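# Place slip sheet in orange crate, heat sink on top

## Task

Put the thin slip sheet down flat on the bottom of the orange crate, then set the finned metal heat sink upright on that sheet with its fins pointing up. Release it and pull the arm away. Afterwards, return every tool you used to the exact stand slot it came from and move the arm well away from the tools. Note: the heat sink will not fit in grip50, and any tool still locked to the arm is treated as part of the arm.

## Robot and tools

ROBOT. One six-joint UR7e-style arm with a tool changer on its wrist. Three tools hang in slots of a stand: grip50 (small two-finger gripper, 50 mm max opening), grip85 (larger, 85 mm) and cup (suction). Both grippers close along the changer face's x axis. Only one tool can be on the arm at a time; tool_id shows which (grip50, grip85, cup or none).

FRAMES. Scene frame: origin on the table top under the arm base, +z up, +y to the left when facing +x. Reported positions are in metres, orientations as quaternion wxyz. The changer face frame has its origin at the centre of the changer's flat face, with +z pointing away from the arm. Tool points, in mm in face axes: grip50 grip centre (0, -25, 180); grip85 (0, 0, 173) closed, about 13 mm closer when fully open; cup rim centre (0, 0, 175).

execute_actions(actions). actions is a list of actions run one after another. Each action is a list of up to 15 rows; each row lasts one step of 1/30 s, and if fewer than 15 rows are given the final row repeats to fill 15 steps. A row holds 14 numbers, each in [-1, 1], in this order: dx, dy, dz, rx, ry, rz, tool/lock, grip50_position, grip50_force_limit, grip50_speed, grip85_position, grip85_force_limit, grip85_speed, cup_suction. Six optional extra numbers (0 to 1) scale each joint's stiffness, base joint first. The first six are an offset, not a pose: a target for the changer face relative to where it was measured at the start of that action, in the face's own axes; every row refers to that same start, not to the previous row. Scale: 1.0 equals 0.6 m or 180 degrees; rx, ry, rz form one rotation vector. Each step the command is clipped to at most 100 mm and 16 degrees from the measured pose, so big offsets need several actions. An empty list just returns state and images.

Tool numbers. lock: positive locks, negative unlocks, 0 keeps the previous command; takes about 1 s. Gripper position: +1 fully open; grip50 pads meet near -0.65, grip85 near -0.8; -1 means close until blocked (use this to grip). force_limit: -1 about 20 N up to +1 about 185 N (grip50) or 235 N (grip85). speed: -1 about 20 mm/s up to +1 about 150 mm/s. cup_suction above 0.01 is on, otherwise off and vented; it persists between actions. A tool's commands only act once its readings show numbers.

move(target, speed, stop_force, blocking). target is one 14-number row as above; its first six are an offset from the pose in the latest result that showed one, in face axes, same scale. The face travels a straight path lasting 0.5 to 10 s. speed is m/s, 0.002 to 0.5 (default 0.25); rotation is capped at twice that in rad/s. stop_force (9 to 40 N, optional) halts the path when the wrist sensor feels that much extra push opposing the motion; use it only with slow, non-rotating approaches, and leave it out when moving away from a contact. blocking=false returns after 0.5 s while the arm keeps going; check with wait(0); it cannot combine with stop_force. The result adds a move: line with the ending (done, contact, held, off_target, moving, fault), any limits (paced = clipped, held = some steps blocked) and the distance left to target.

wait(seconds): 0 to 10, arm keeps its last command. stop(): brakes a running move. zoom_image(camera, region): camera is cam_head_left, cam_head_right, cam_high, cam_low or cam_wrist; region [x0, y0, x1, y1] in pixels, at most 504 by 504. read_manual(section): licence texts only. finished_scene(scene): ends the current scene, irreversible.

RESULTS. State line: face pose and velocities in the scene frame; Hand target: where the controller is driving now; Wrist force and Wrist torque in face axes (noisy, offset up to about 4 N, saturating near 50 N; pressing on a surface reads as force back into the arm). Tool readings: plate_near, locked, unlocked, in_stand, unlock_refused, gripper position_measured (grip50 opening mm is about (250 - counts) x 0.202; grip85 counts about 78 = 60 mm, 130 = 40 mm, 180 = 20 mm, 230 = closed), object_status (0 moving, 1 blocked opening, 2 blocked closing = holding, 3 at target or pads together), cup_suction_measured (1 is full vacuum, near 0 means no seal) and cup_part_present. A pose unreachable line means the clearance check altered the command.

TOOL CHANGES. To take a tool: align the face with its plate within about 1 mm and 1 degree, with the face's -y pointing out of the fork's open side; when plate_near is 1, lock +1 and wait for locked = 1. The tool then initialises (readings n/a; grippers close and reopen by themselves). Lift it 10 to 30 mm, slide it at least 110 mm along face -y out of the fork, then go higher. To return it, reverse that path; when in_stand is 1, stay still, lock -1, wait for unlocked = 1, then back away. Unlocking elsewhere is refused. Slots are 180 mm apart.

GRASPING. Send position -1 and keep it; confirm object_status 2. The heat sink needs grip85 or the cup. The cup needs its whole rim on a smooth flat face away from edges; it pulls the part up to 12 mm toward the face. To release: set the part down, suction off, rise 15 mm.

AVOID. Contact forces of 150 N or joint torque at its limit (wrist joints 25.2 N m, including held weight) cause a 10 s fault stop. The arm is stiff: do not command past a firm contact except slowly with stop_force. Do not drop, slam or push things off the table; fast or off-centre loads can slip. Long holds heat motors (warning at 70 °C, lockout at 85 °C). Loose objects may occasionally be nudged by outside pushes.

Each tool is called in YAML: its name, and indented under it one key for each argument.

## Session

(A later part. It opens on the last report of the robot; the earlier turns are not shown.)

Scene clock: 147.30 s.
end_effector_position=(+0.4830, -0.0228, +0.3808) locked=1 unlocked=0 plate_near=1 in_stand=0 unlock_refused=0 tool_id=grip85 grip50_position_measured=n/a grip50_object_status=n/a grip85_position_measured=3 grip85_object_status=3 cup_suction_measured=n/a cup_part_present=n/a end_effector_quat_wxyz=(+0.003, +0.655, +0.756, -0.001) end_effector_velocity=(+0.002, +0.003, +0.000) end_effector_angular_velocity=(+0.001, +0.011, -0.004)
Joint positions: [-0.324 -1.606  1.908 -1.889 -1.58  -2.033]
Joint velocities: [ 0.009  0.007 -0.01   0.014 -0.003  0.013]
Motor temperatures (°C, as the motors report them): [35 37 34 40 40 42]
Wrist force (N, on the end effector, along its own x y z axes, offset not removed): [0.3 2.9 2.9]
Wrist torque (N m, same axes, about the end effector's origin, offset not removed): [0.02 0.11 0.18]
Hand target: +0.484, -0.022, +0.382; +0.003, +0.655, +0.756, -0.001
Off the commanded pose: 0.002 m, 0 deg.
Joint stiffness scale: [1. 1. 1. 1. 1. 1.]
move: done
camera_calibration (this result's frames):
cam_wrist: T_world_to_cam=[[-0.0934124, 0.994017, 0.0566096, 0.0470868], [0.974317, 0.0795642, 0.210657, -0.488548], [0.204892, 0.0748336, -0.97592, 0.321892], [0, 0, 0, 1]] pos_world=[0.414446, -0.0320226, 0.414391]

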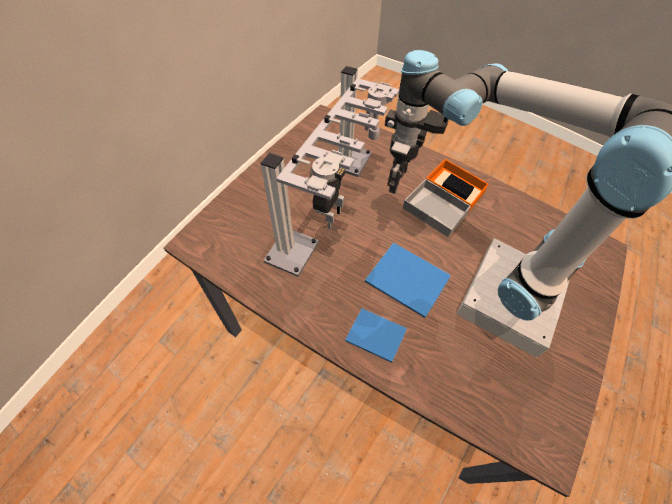

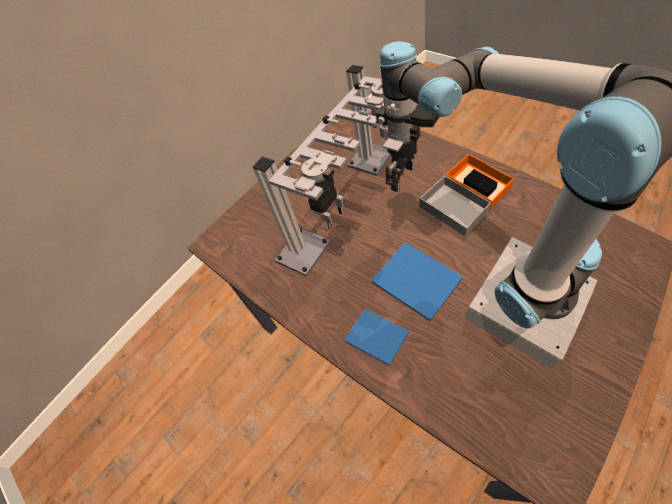

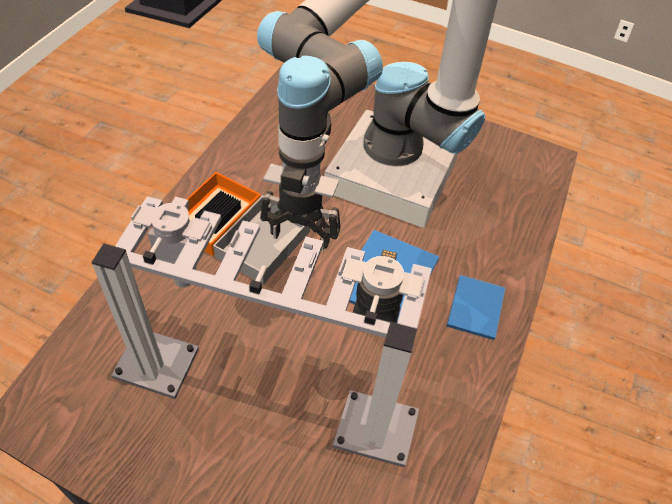

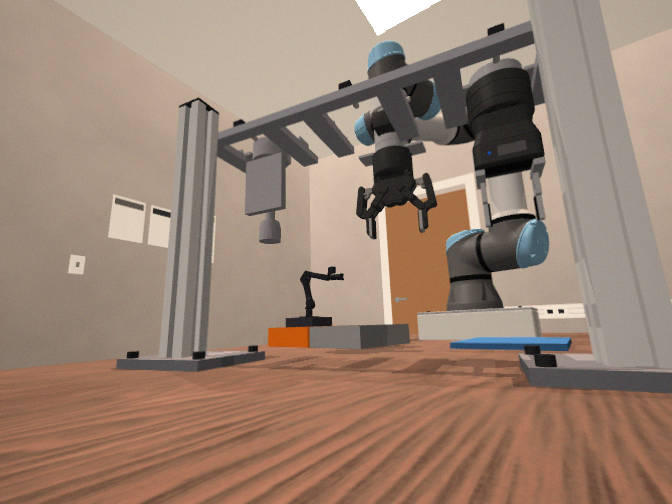

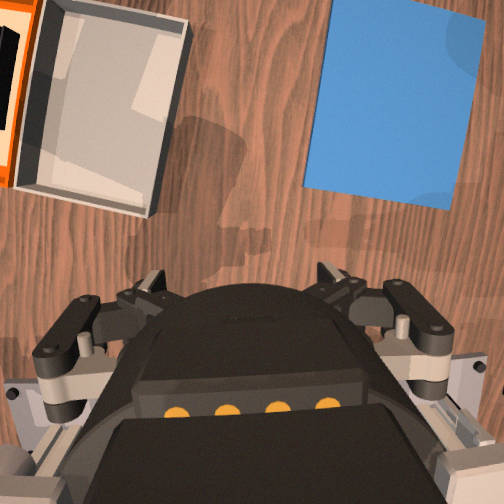

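move:
  target: [0.0012,0.238,0.001,0.001,0.0015,0,0,1,0,0,1,0,0,0]
  speed: 0.12

move:
  target: [0,0,0.042,0,0,0,0,1,0,0,1,0,0,0]
  speed: 0.025

execute_actions:
  actions:
    - [[0,0,0.003,0,0,0,-1,1,0,0,1,0,0,0]]
    - [[0,0,0,0,0,0,-1,1,0,0,1,0,0,0]]
    - [[0,0,0,0,0,0,-1,1,0,0,1,0,0,0]]

Scene clock: 152.33 s.
end_effector_position=(+0.6229, -0.0029, +0.3808) locked=1 unlocked=0 plate_near=1 in_stand=0 unlock_refused=0 tool_id=grip85 grip50_position_measured=n/a grip50_object_status=n/a grip85_position_measured=3 grip85_object_status=3 cup_suction_measured=n/a cup_part_present=n/a end_effector_quat_wxyz=(+0.000, +0.655, +0.755, -0.001) end_effector_velocity=(+0.002, +0.000, +0.002) end_effector_angular_velocity=(+0.000, +0.001, -0.002)
Joint positions: [-0.219 -1.275  1.524 -1.831 -1.579 -1.927]
Joint velocities: [ 0.001  0.004 -0.01   0.007  0.     0.003]
Motor temperatures (°C, as the motors report them): [35 37 34 40 40 42]
Wrist force (N, on the end effector, along its own x y z axes, offset not removed): [-0.4 3.9 1.9]
Wrist torque (N m, same axes, about the end effector's origin, offset not removed): [0.04 0.09 0.16]
Hand target: +0.624, -0.002, +0.381; -0.000, +0.655, +0.756, -0.000
Off the commanded pose: 0.002 m, 0 deg.
Joint stiffness scale: [1. 1. 1. 1. 1. 1.]
move: done
camera_calibration (this result's frames):
cam_wrist: T_world_to_cam=[[-0.0920649, 0.993923, 0.060344, 0.0381669], [0.975148, 0.0777295, 0.207473, -0.625777], [0.201522, 0.0779453, -0.976378, 0.293986], [0, 0, 0, 1]] pos_world=[0.554494, -0.0122085, 0.41457]

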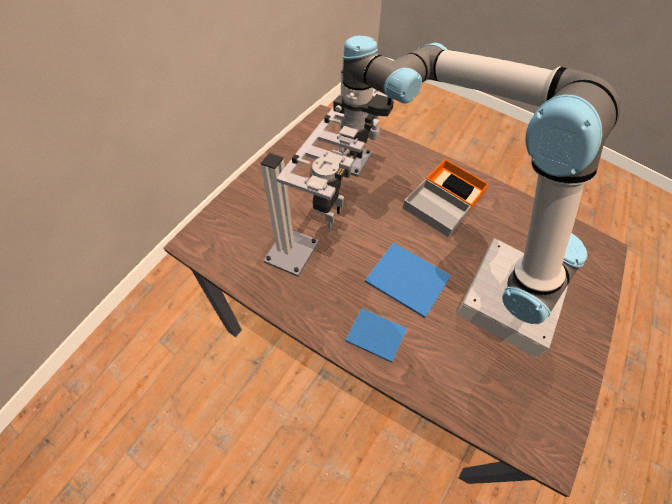

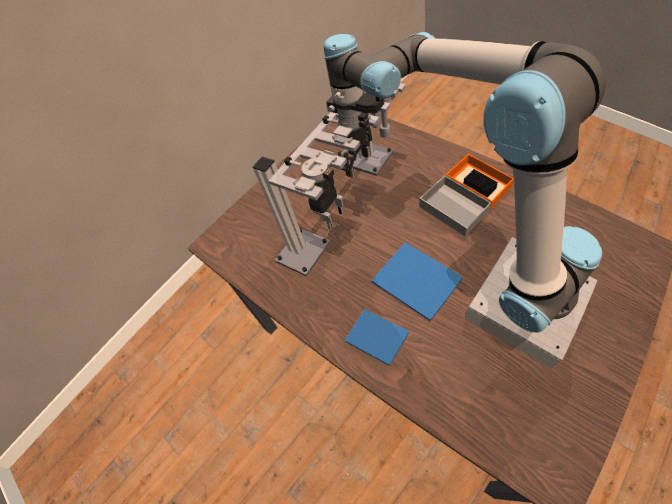

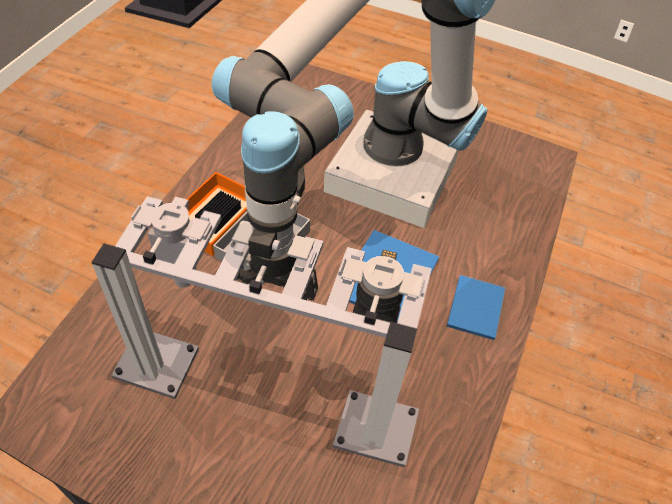

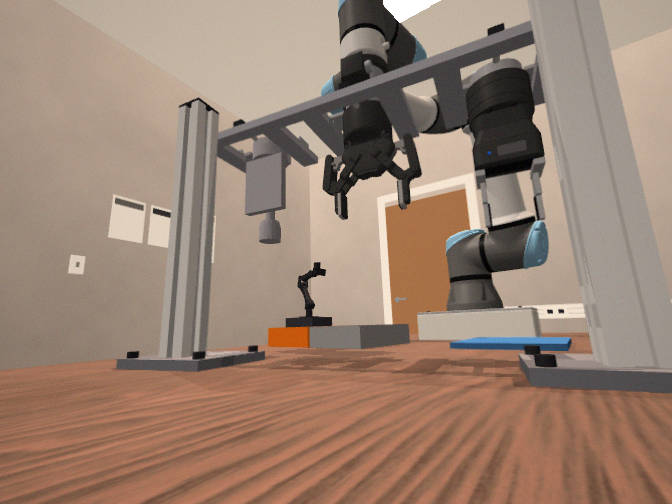

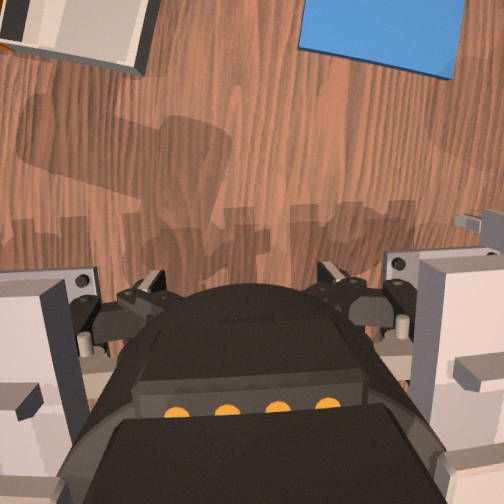

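Scene clock: 153.67 s.
end_effector_position=(+0.6239, -0.0030, +0.3603) locked=1 unlocked=0 plate_near=1 in_stand=1 unlock_refused=0 tool_id=grip85 grip50_position_measured=n/a grip50_object_status=n/a grip85_position_measured=3 grip85_object_status=3 cup_suction_measured=n/a cup_part_present=n/a end_effector_quat_wxyz=(+0.003, +0.655, +0.755, +0.001) end_effector_velocity=(+0.001, +0.000, -0.000) end_effector_angular_velocity=(-0.002, -0.010, +0.000)
Joint positions: [-0.219 -1.261  1.562 -1.89  -1.579 -1.927]
Joint velocities: [ 0.001  0.     0.002 -0.012  0.     0.   ]
Motor temperatures (°C, as the motors report them): [35 37 34 40 40 42]
Wrist force (N, on the end effector, along its own x y z axes, offset not removed): [-0.4 2.9 -1.1]
Wrist torque (N m, same axes, about the end effector's origin, offset not removed): [0.09 0.41 0.14]
Hand target: +0.623, -0.003, +0.356; +0.000, +0.655, +0.755, -0.001
Off the commanded pose: 0.005 m, 0 deg.
Joint stiffness scale: [1. 1. 1. 1. 1. 1.]
move: off_target
camera_calibration (this result's frames):
cam_wrist: T_world_to_cam=[[-0.0924379, 0.994017, 0.0581808, 0.0405084], [0.973599, 0.0779822, 0.214534, -0.624002], [0.208713, 0.0764758, -0.974982, 0.268772], [0, 0, 0, 1]] pos_world=[0.555176, -0.0121595, 0.39356]

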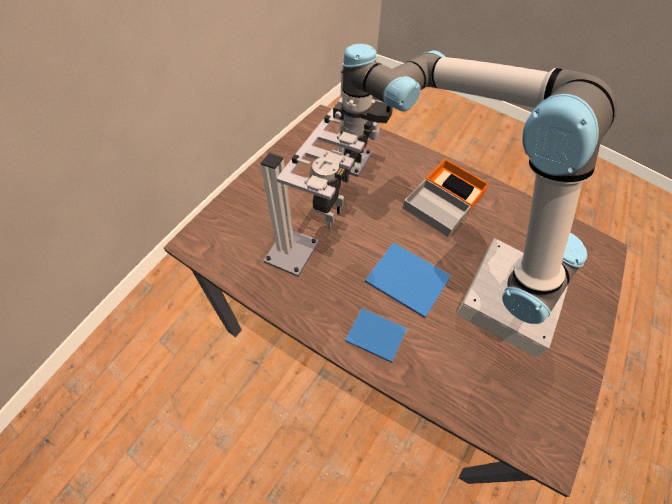

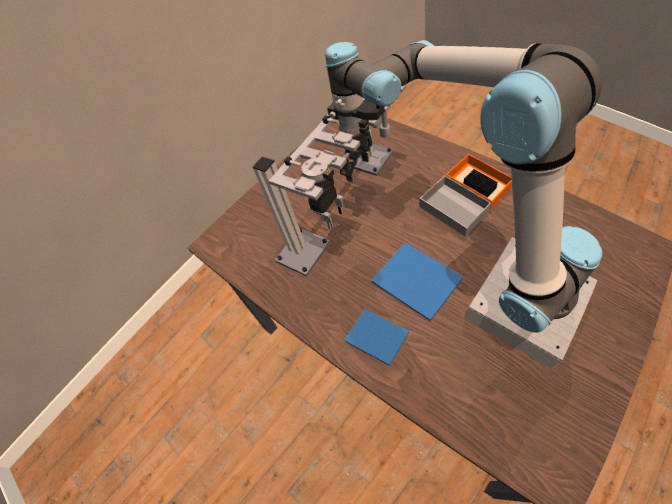

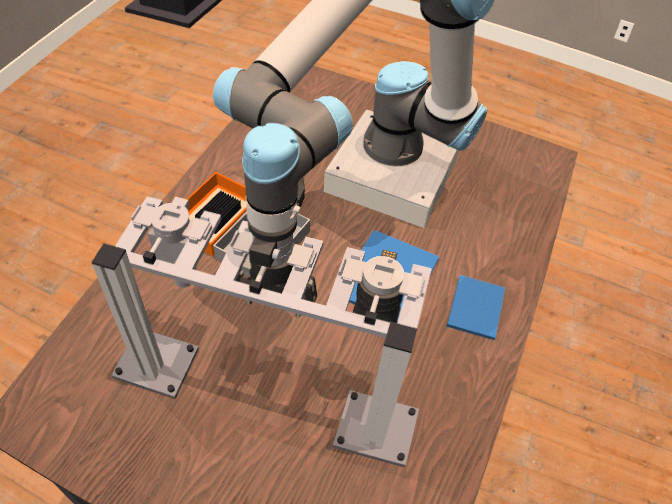

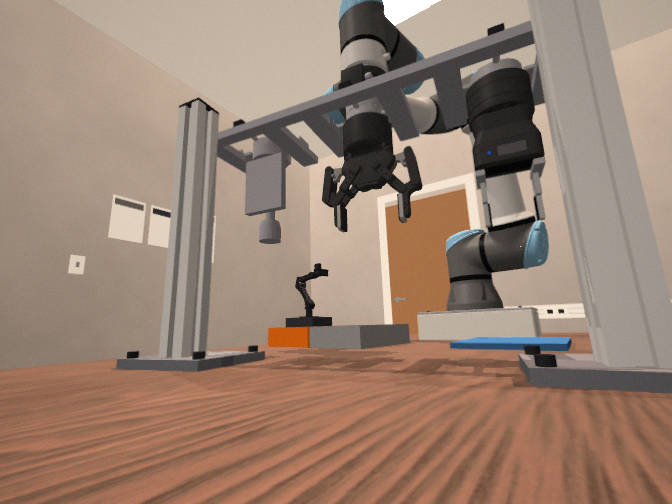

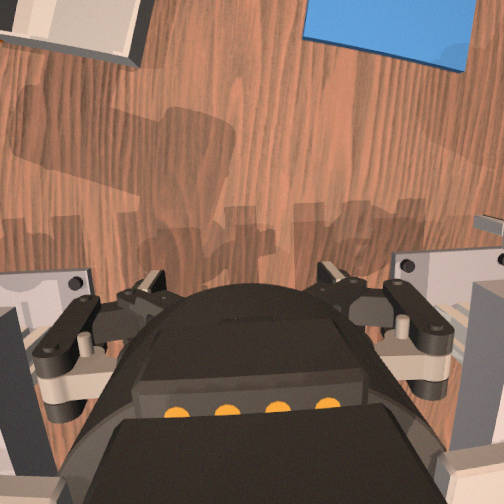

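Scene clock: 155.17 s.
end_effector_position=(+0.6242, -0.0030, +0.3602) locked=0 unlocked=1 plate_near=1 in_stand=1 unlock_refused=0 tool_id=none grip50_position_measured=n/a grip50_object_status=n/a grip85_position_measured=n/a grip85_object_status=n/a cup_suction_measured=n/a cup_part_present=n/a end_effector_quat_wxyz=(+0.004, +0.655, +0.755, +0.002) end_effector_velocity=(+0.000, -0.000, -0.001) end_effector_angular_velocity=(+0.001, +0.002, -0.001)
Joint positions: [-0.219 -1.261  1.562 -1.893 -1.579 -1.927]
Joint velocities: [-0.001  0.001  0.     0.     0.     0.   ]
Motor temperatures (°C, as the motors report them): [35 37 34 40 40 42]
Wrist force (N, on the end effector, along its own x y z axes, offset not removed): [0.5 2.9 1.5]
Wrist torque (N m, same axes, about the end effector's origin, offset not removed): [0.15 0.06 0.21]
Hand target: +0.624, -0.003, +0.360; +0.004, +0.655, +0.755, +0.002
Off the commanded pose: 0.000 m, 0 deg.
Joint stiffness scale: [1. 1. 1. 1. 1. 1.]
camera_calibration (this result's frames):
cam_wrist: T_world_to_cam=[[-0.0925779, 0.994024, 0.0578388, 0.0407916], [0.973147, 0.0780331, 0.216552, -0.624743], [0.210745, 0.0763336, -0.974556, 0.26719], [0, 0, 0, 1]] pos_world=[0.555435, -0.0121927, 0.393322]

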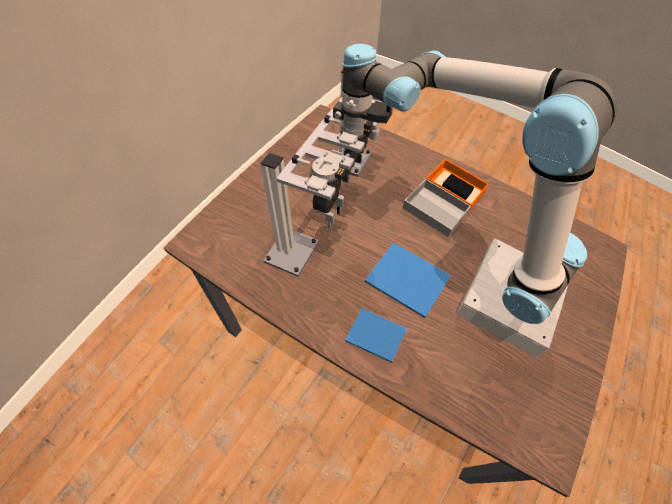

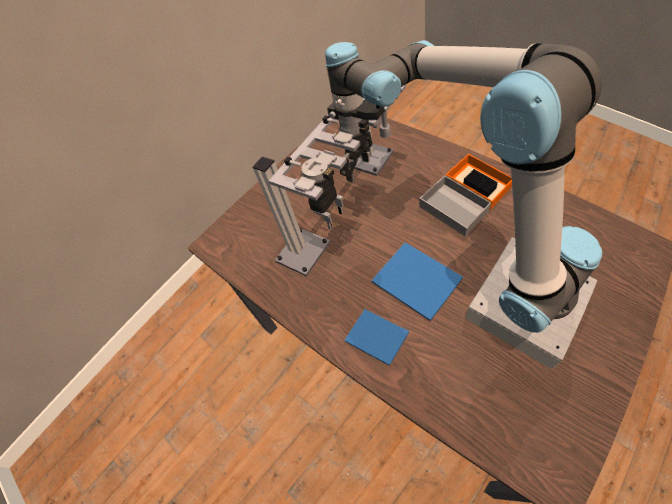

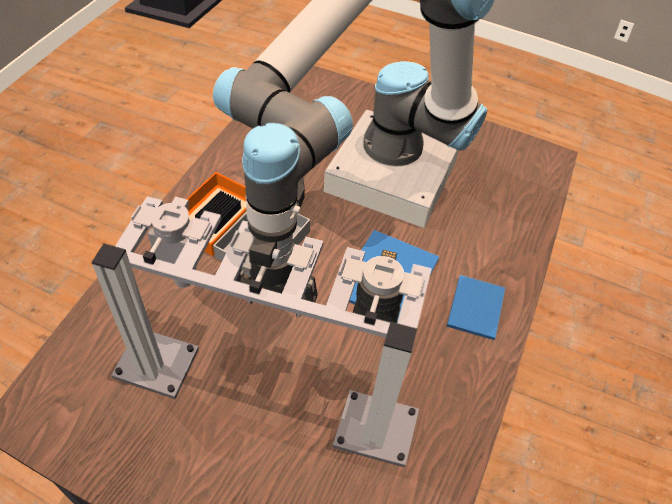

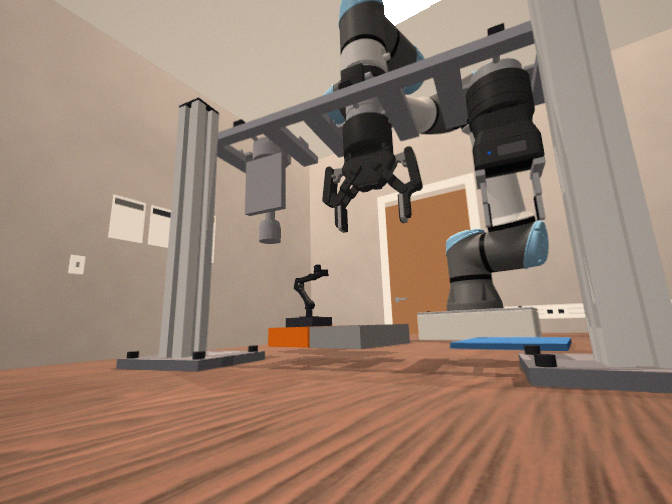

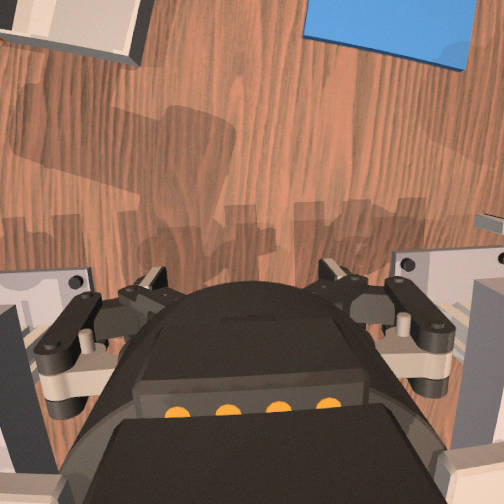

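move:
  target: [0,0,-0.07,0,0,0,0,1,0,0,1,0,0,0]
  speed: 0.08

move:
  target: [0,-0.4,-0.15,0,0,0,0,1,0,0,1,0,0,0]

finished_scene:
  scene: 1

Scene clock: 167.03 s.
end_effector_position=(+0.6234, -0.0031, +0.3997) locked=0 unlocked=1 plate_near=0 in_stand=0 unlock_refused=0 tool_id=none grip50_position_measured=n/a grip50_object_status=n/a grip85_position_measured=n/a grip85_object_status=n/a cup_suction_measured=n/a cup_part_present=n/a end_effector_quat_wxyz=(+0.003, +0.655, +0.755, +0.001) end_effector_velocity=(-0.002, +0.000, +0.000) end_effector_angular_velocity=(+0.002, +0.014, +0.000)
Joint positions: [-0.219 -1.287  1.491 -1.794 -1.579 -1.927]
Joint velocities: [-0.    -0.    -0.004  0.019 -0.001 -0.   ]
Motor temperatures (°C, as the motors report them): [35 37 34 40 40 42]
Wrist force (N, on the end effector, along its own x y z axes, offset not removed): [-0.4 3.4 3.2]
Wrist torque (N m, same axes, about the end effector's origin, offset not removed): [0.09 0.11 0.16]
Hand target: +0.624, -0.003, +0.402; +0.004, +0.655, +0.755, +0.002
Off the commanded pose: 0.002 m, 0 deg.
Joint stiffness scale: [1. 1. 1. 1. 1. 1.]
move: done
camera_calibration (this result's frames):
cam_wrist: T_world_to_cam=[[-0.0924574, 0.993992, 0.058574, 0.038175], [0.973659, 0.0779391, 0.214276, -0.631903], [0.208424, 0.0768425, -0.975015, 0.307587], [0, 0, 0, 1]] pos_world=[0.554679, -0.0123314, 0.433068]

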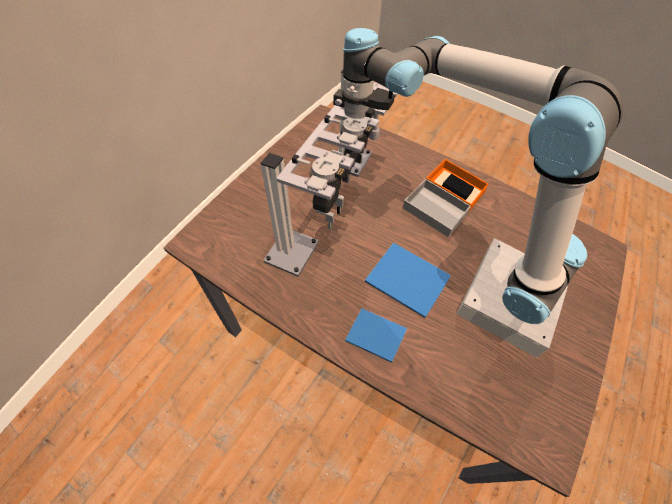

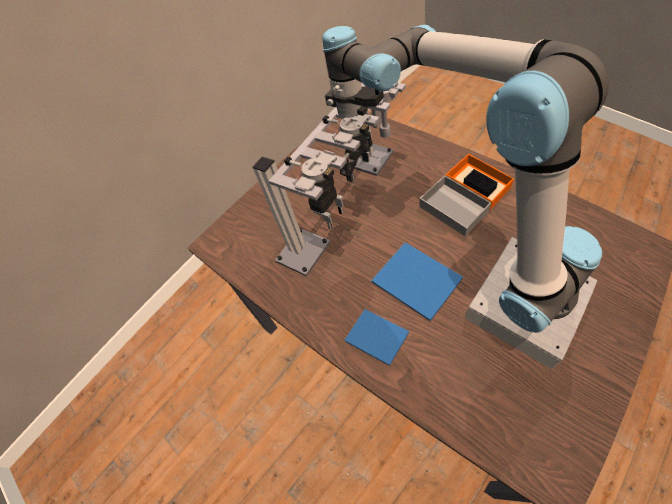

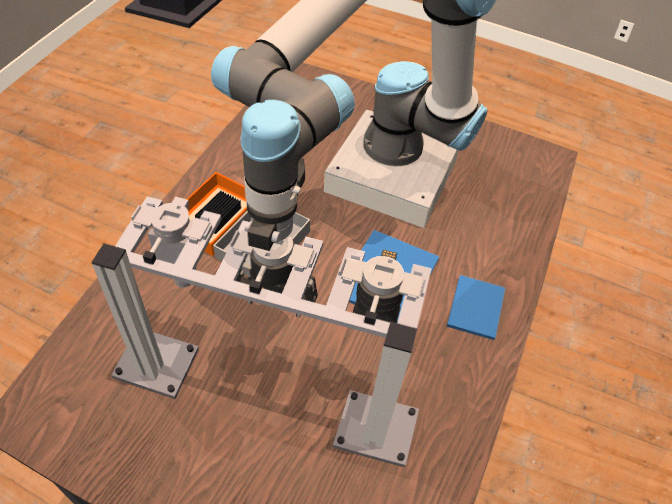

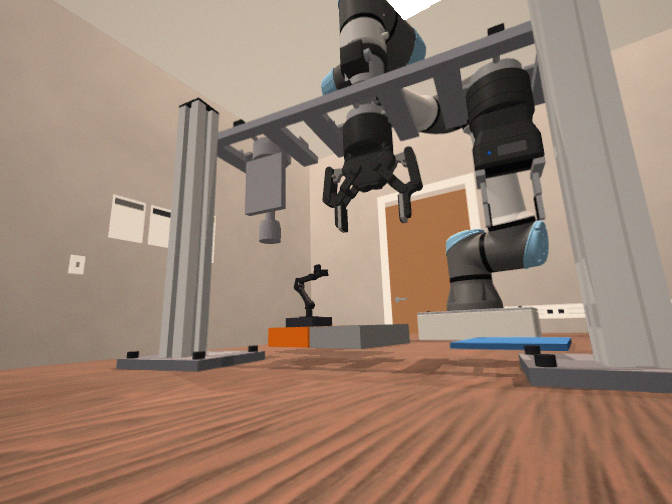

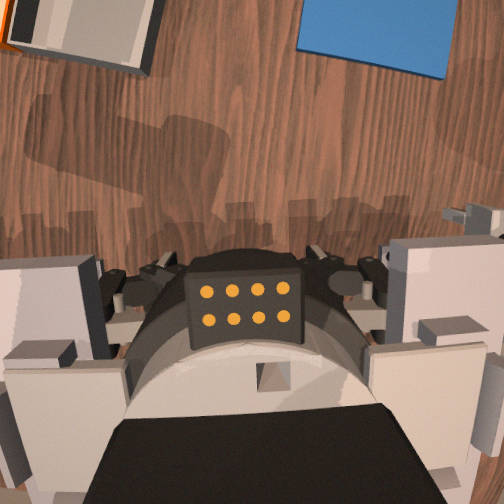

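Scene clock: 168.80 s.
end_effector_position=(+0.3864, -0.0364, +0.4887) locked=0 unlocked=1 plate_near=0 in_stand=0 unlock_refused=0 tool_id=none grip50_position_measured=n/a grip50_object_status=n/a grip85_position_measured=n/a grip85_object_status=n/a cup_suction_measured=n/a cup_part_present=n/a end_effector_quat_wxyz=(+0.004, +0.655, +0.756, +0.002) end_effector_velocity=(-0.003, -0.001, +0.001) end_effector_angular_velocity=(+0.003, +0.002, +0.003)
Joint positions: [-0.442 -1.895  1.865 -1.563 -1.575 -2.151]
Joint velocities: [-0.006 -0.005  0.001  0.007  0.002 -0.009]
Motor temperatures (°C, as the motors report them): [35 37 34 40 40 42]
Wrist force (N, on the end effector, along its own x y z axes, offset not removed): [0.2 4.0 2.5]
Wrist torque (N m, same axes, about the end effector's origin, offset not removed): [0.02 0.11 0.24]
Hand target: +0.385, -0.037, +0.488; +0.003, +0.655, +0.755, +0.002
Off the commanded pose: 0.001 m, 0 deg.
Joint stiffness scale: [1. 1. 1. 1. 1. 1.]
move: done
camera_calibration (this result's frames):
cam_wrist: T_world_to_cam=[[-0.0931833, 0.993989, 0.0574776, 0.0450033], [0.973203, 0.078742, 0.216044, -0.41833], [0.210219, 0.0760691, -0.97469, 0.44539], [0, 0, 0, 1]] pos_world=[0.317685, -0.045673, 0.521908]

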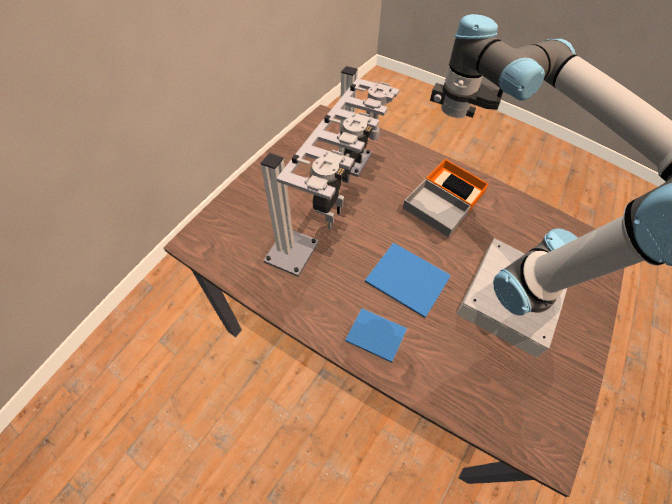

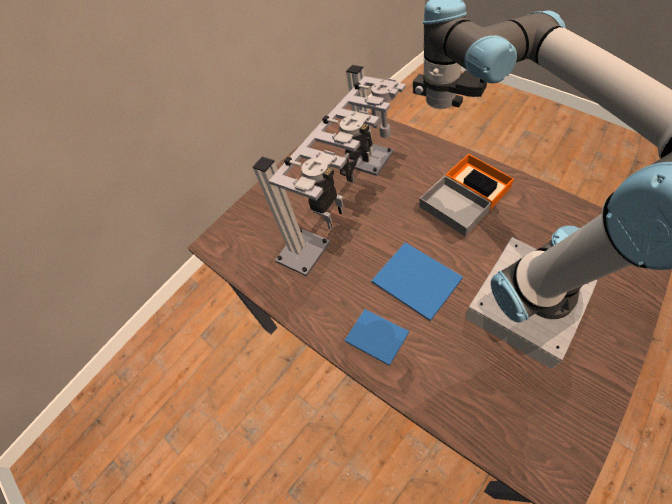

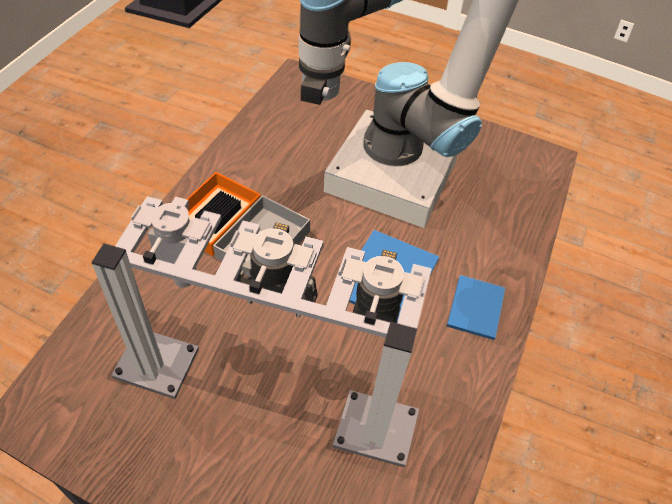

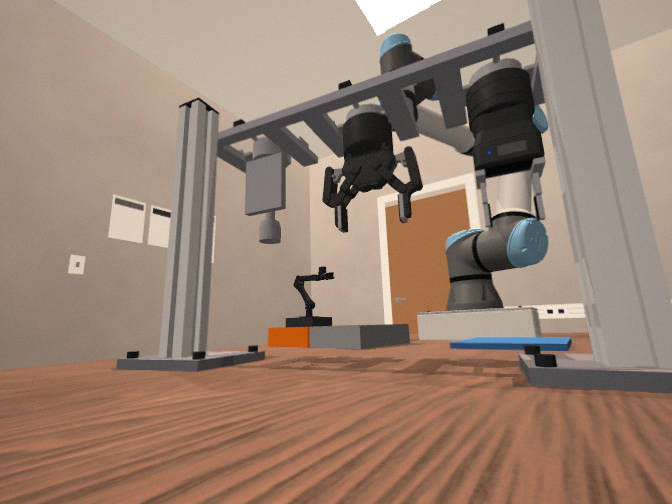

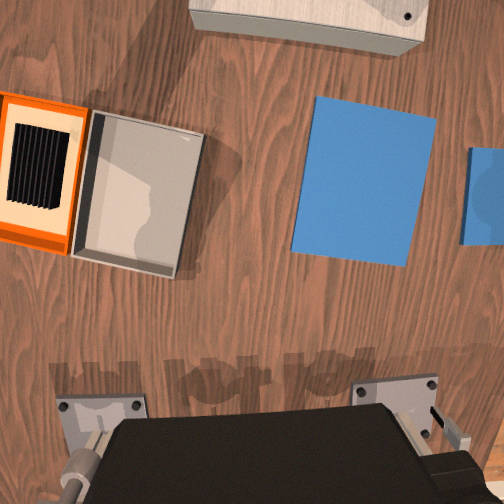

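The scene is finished: the task was done.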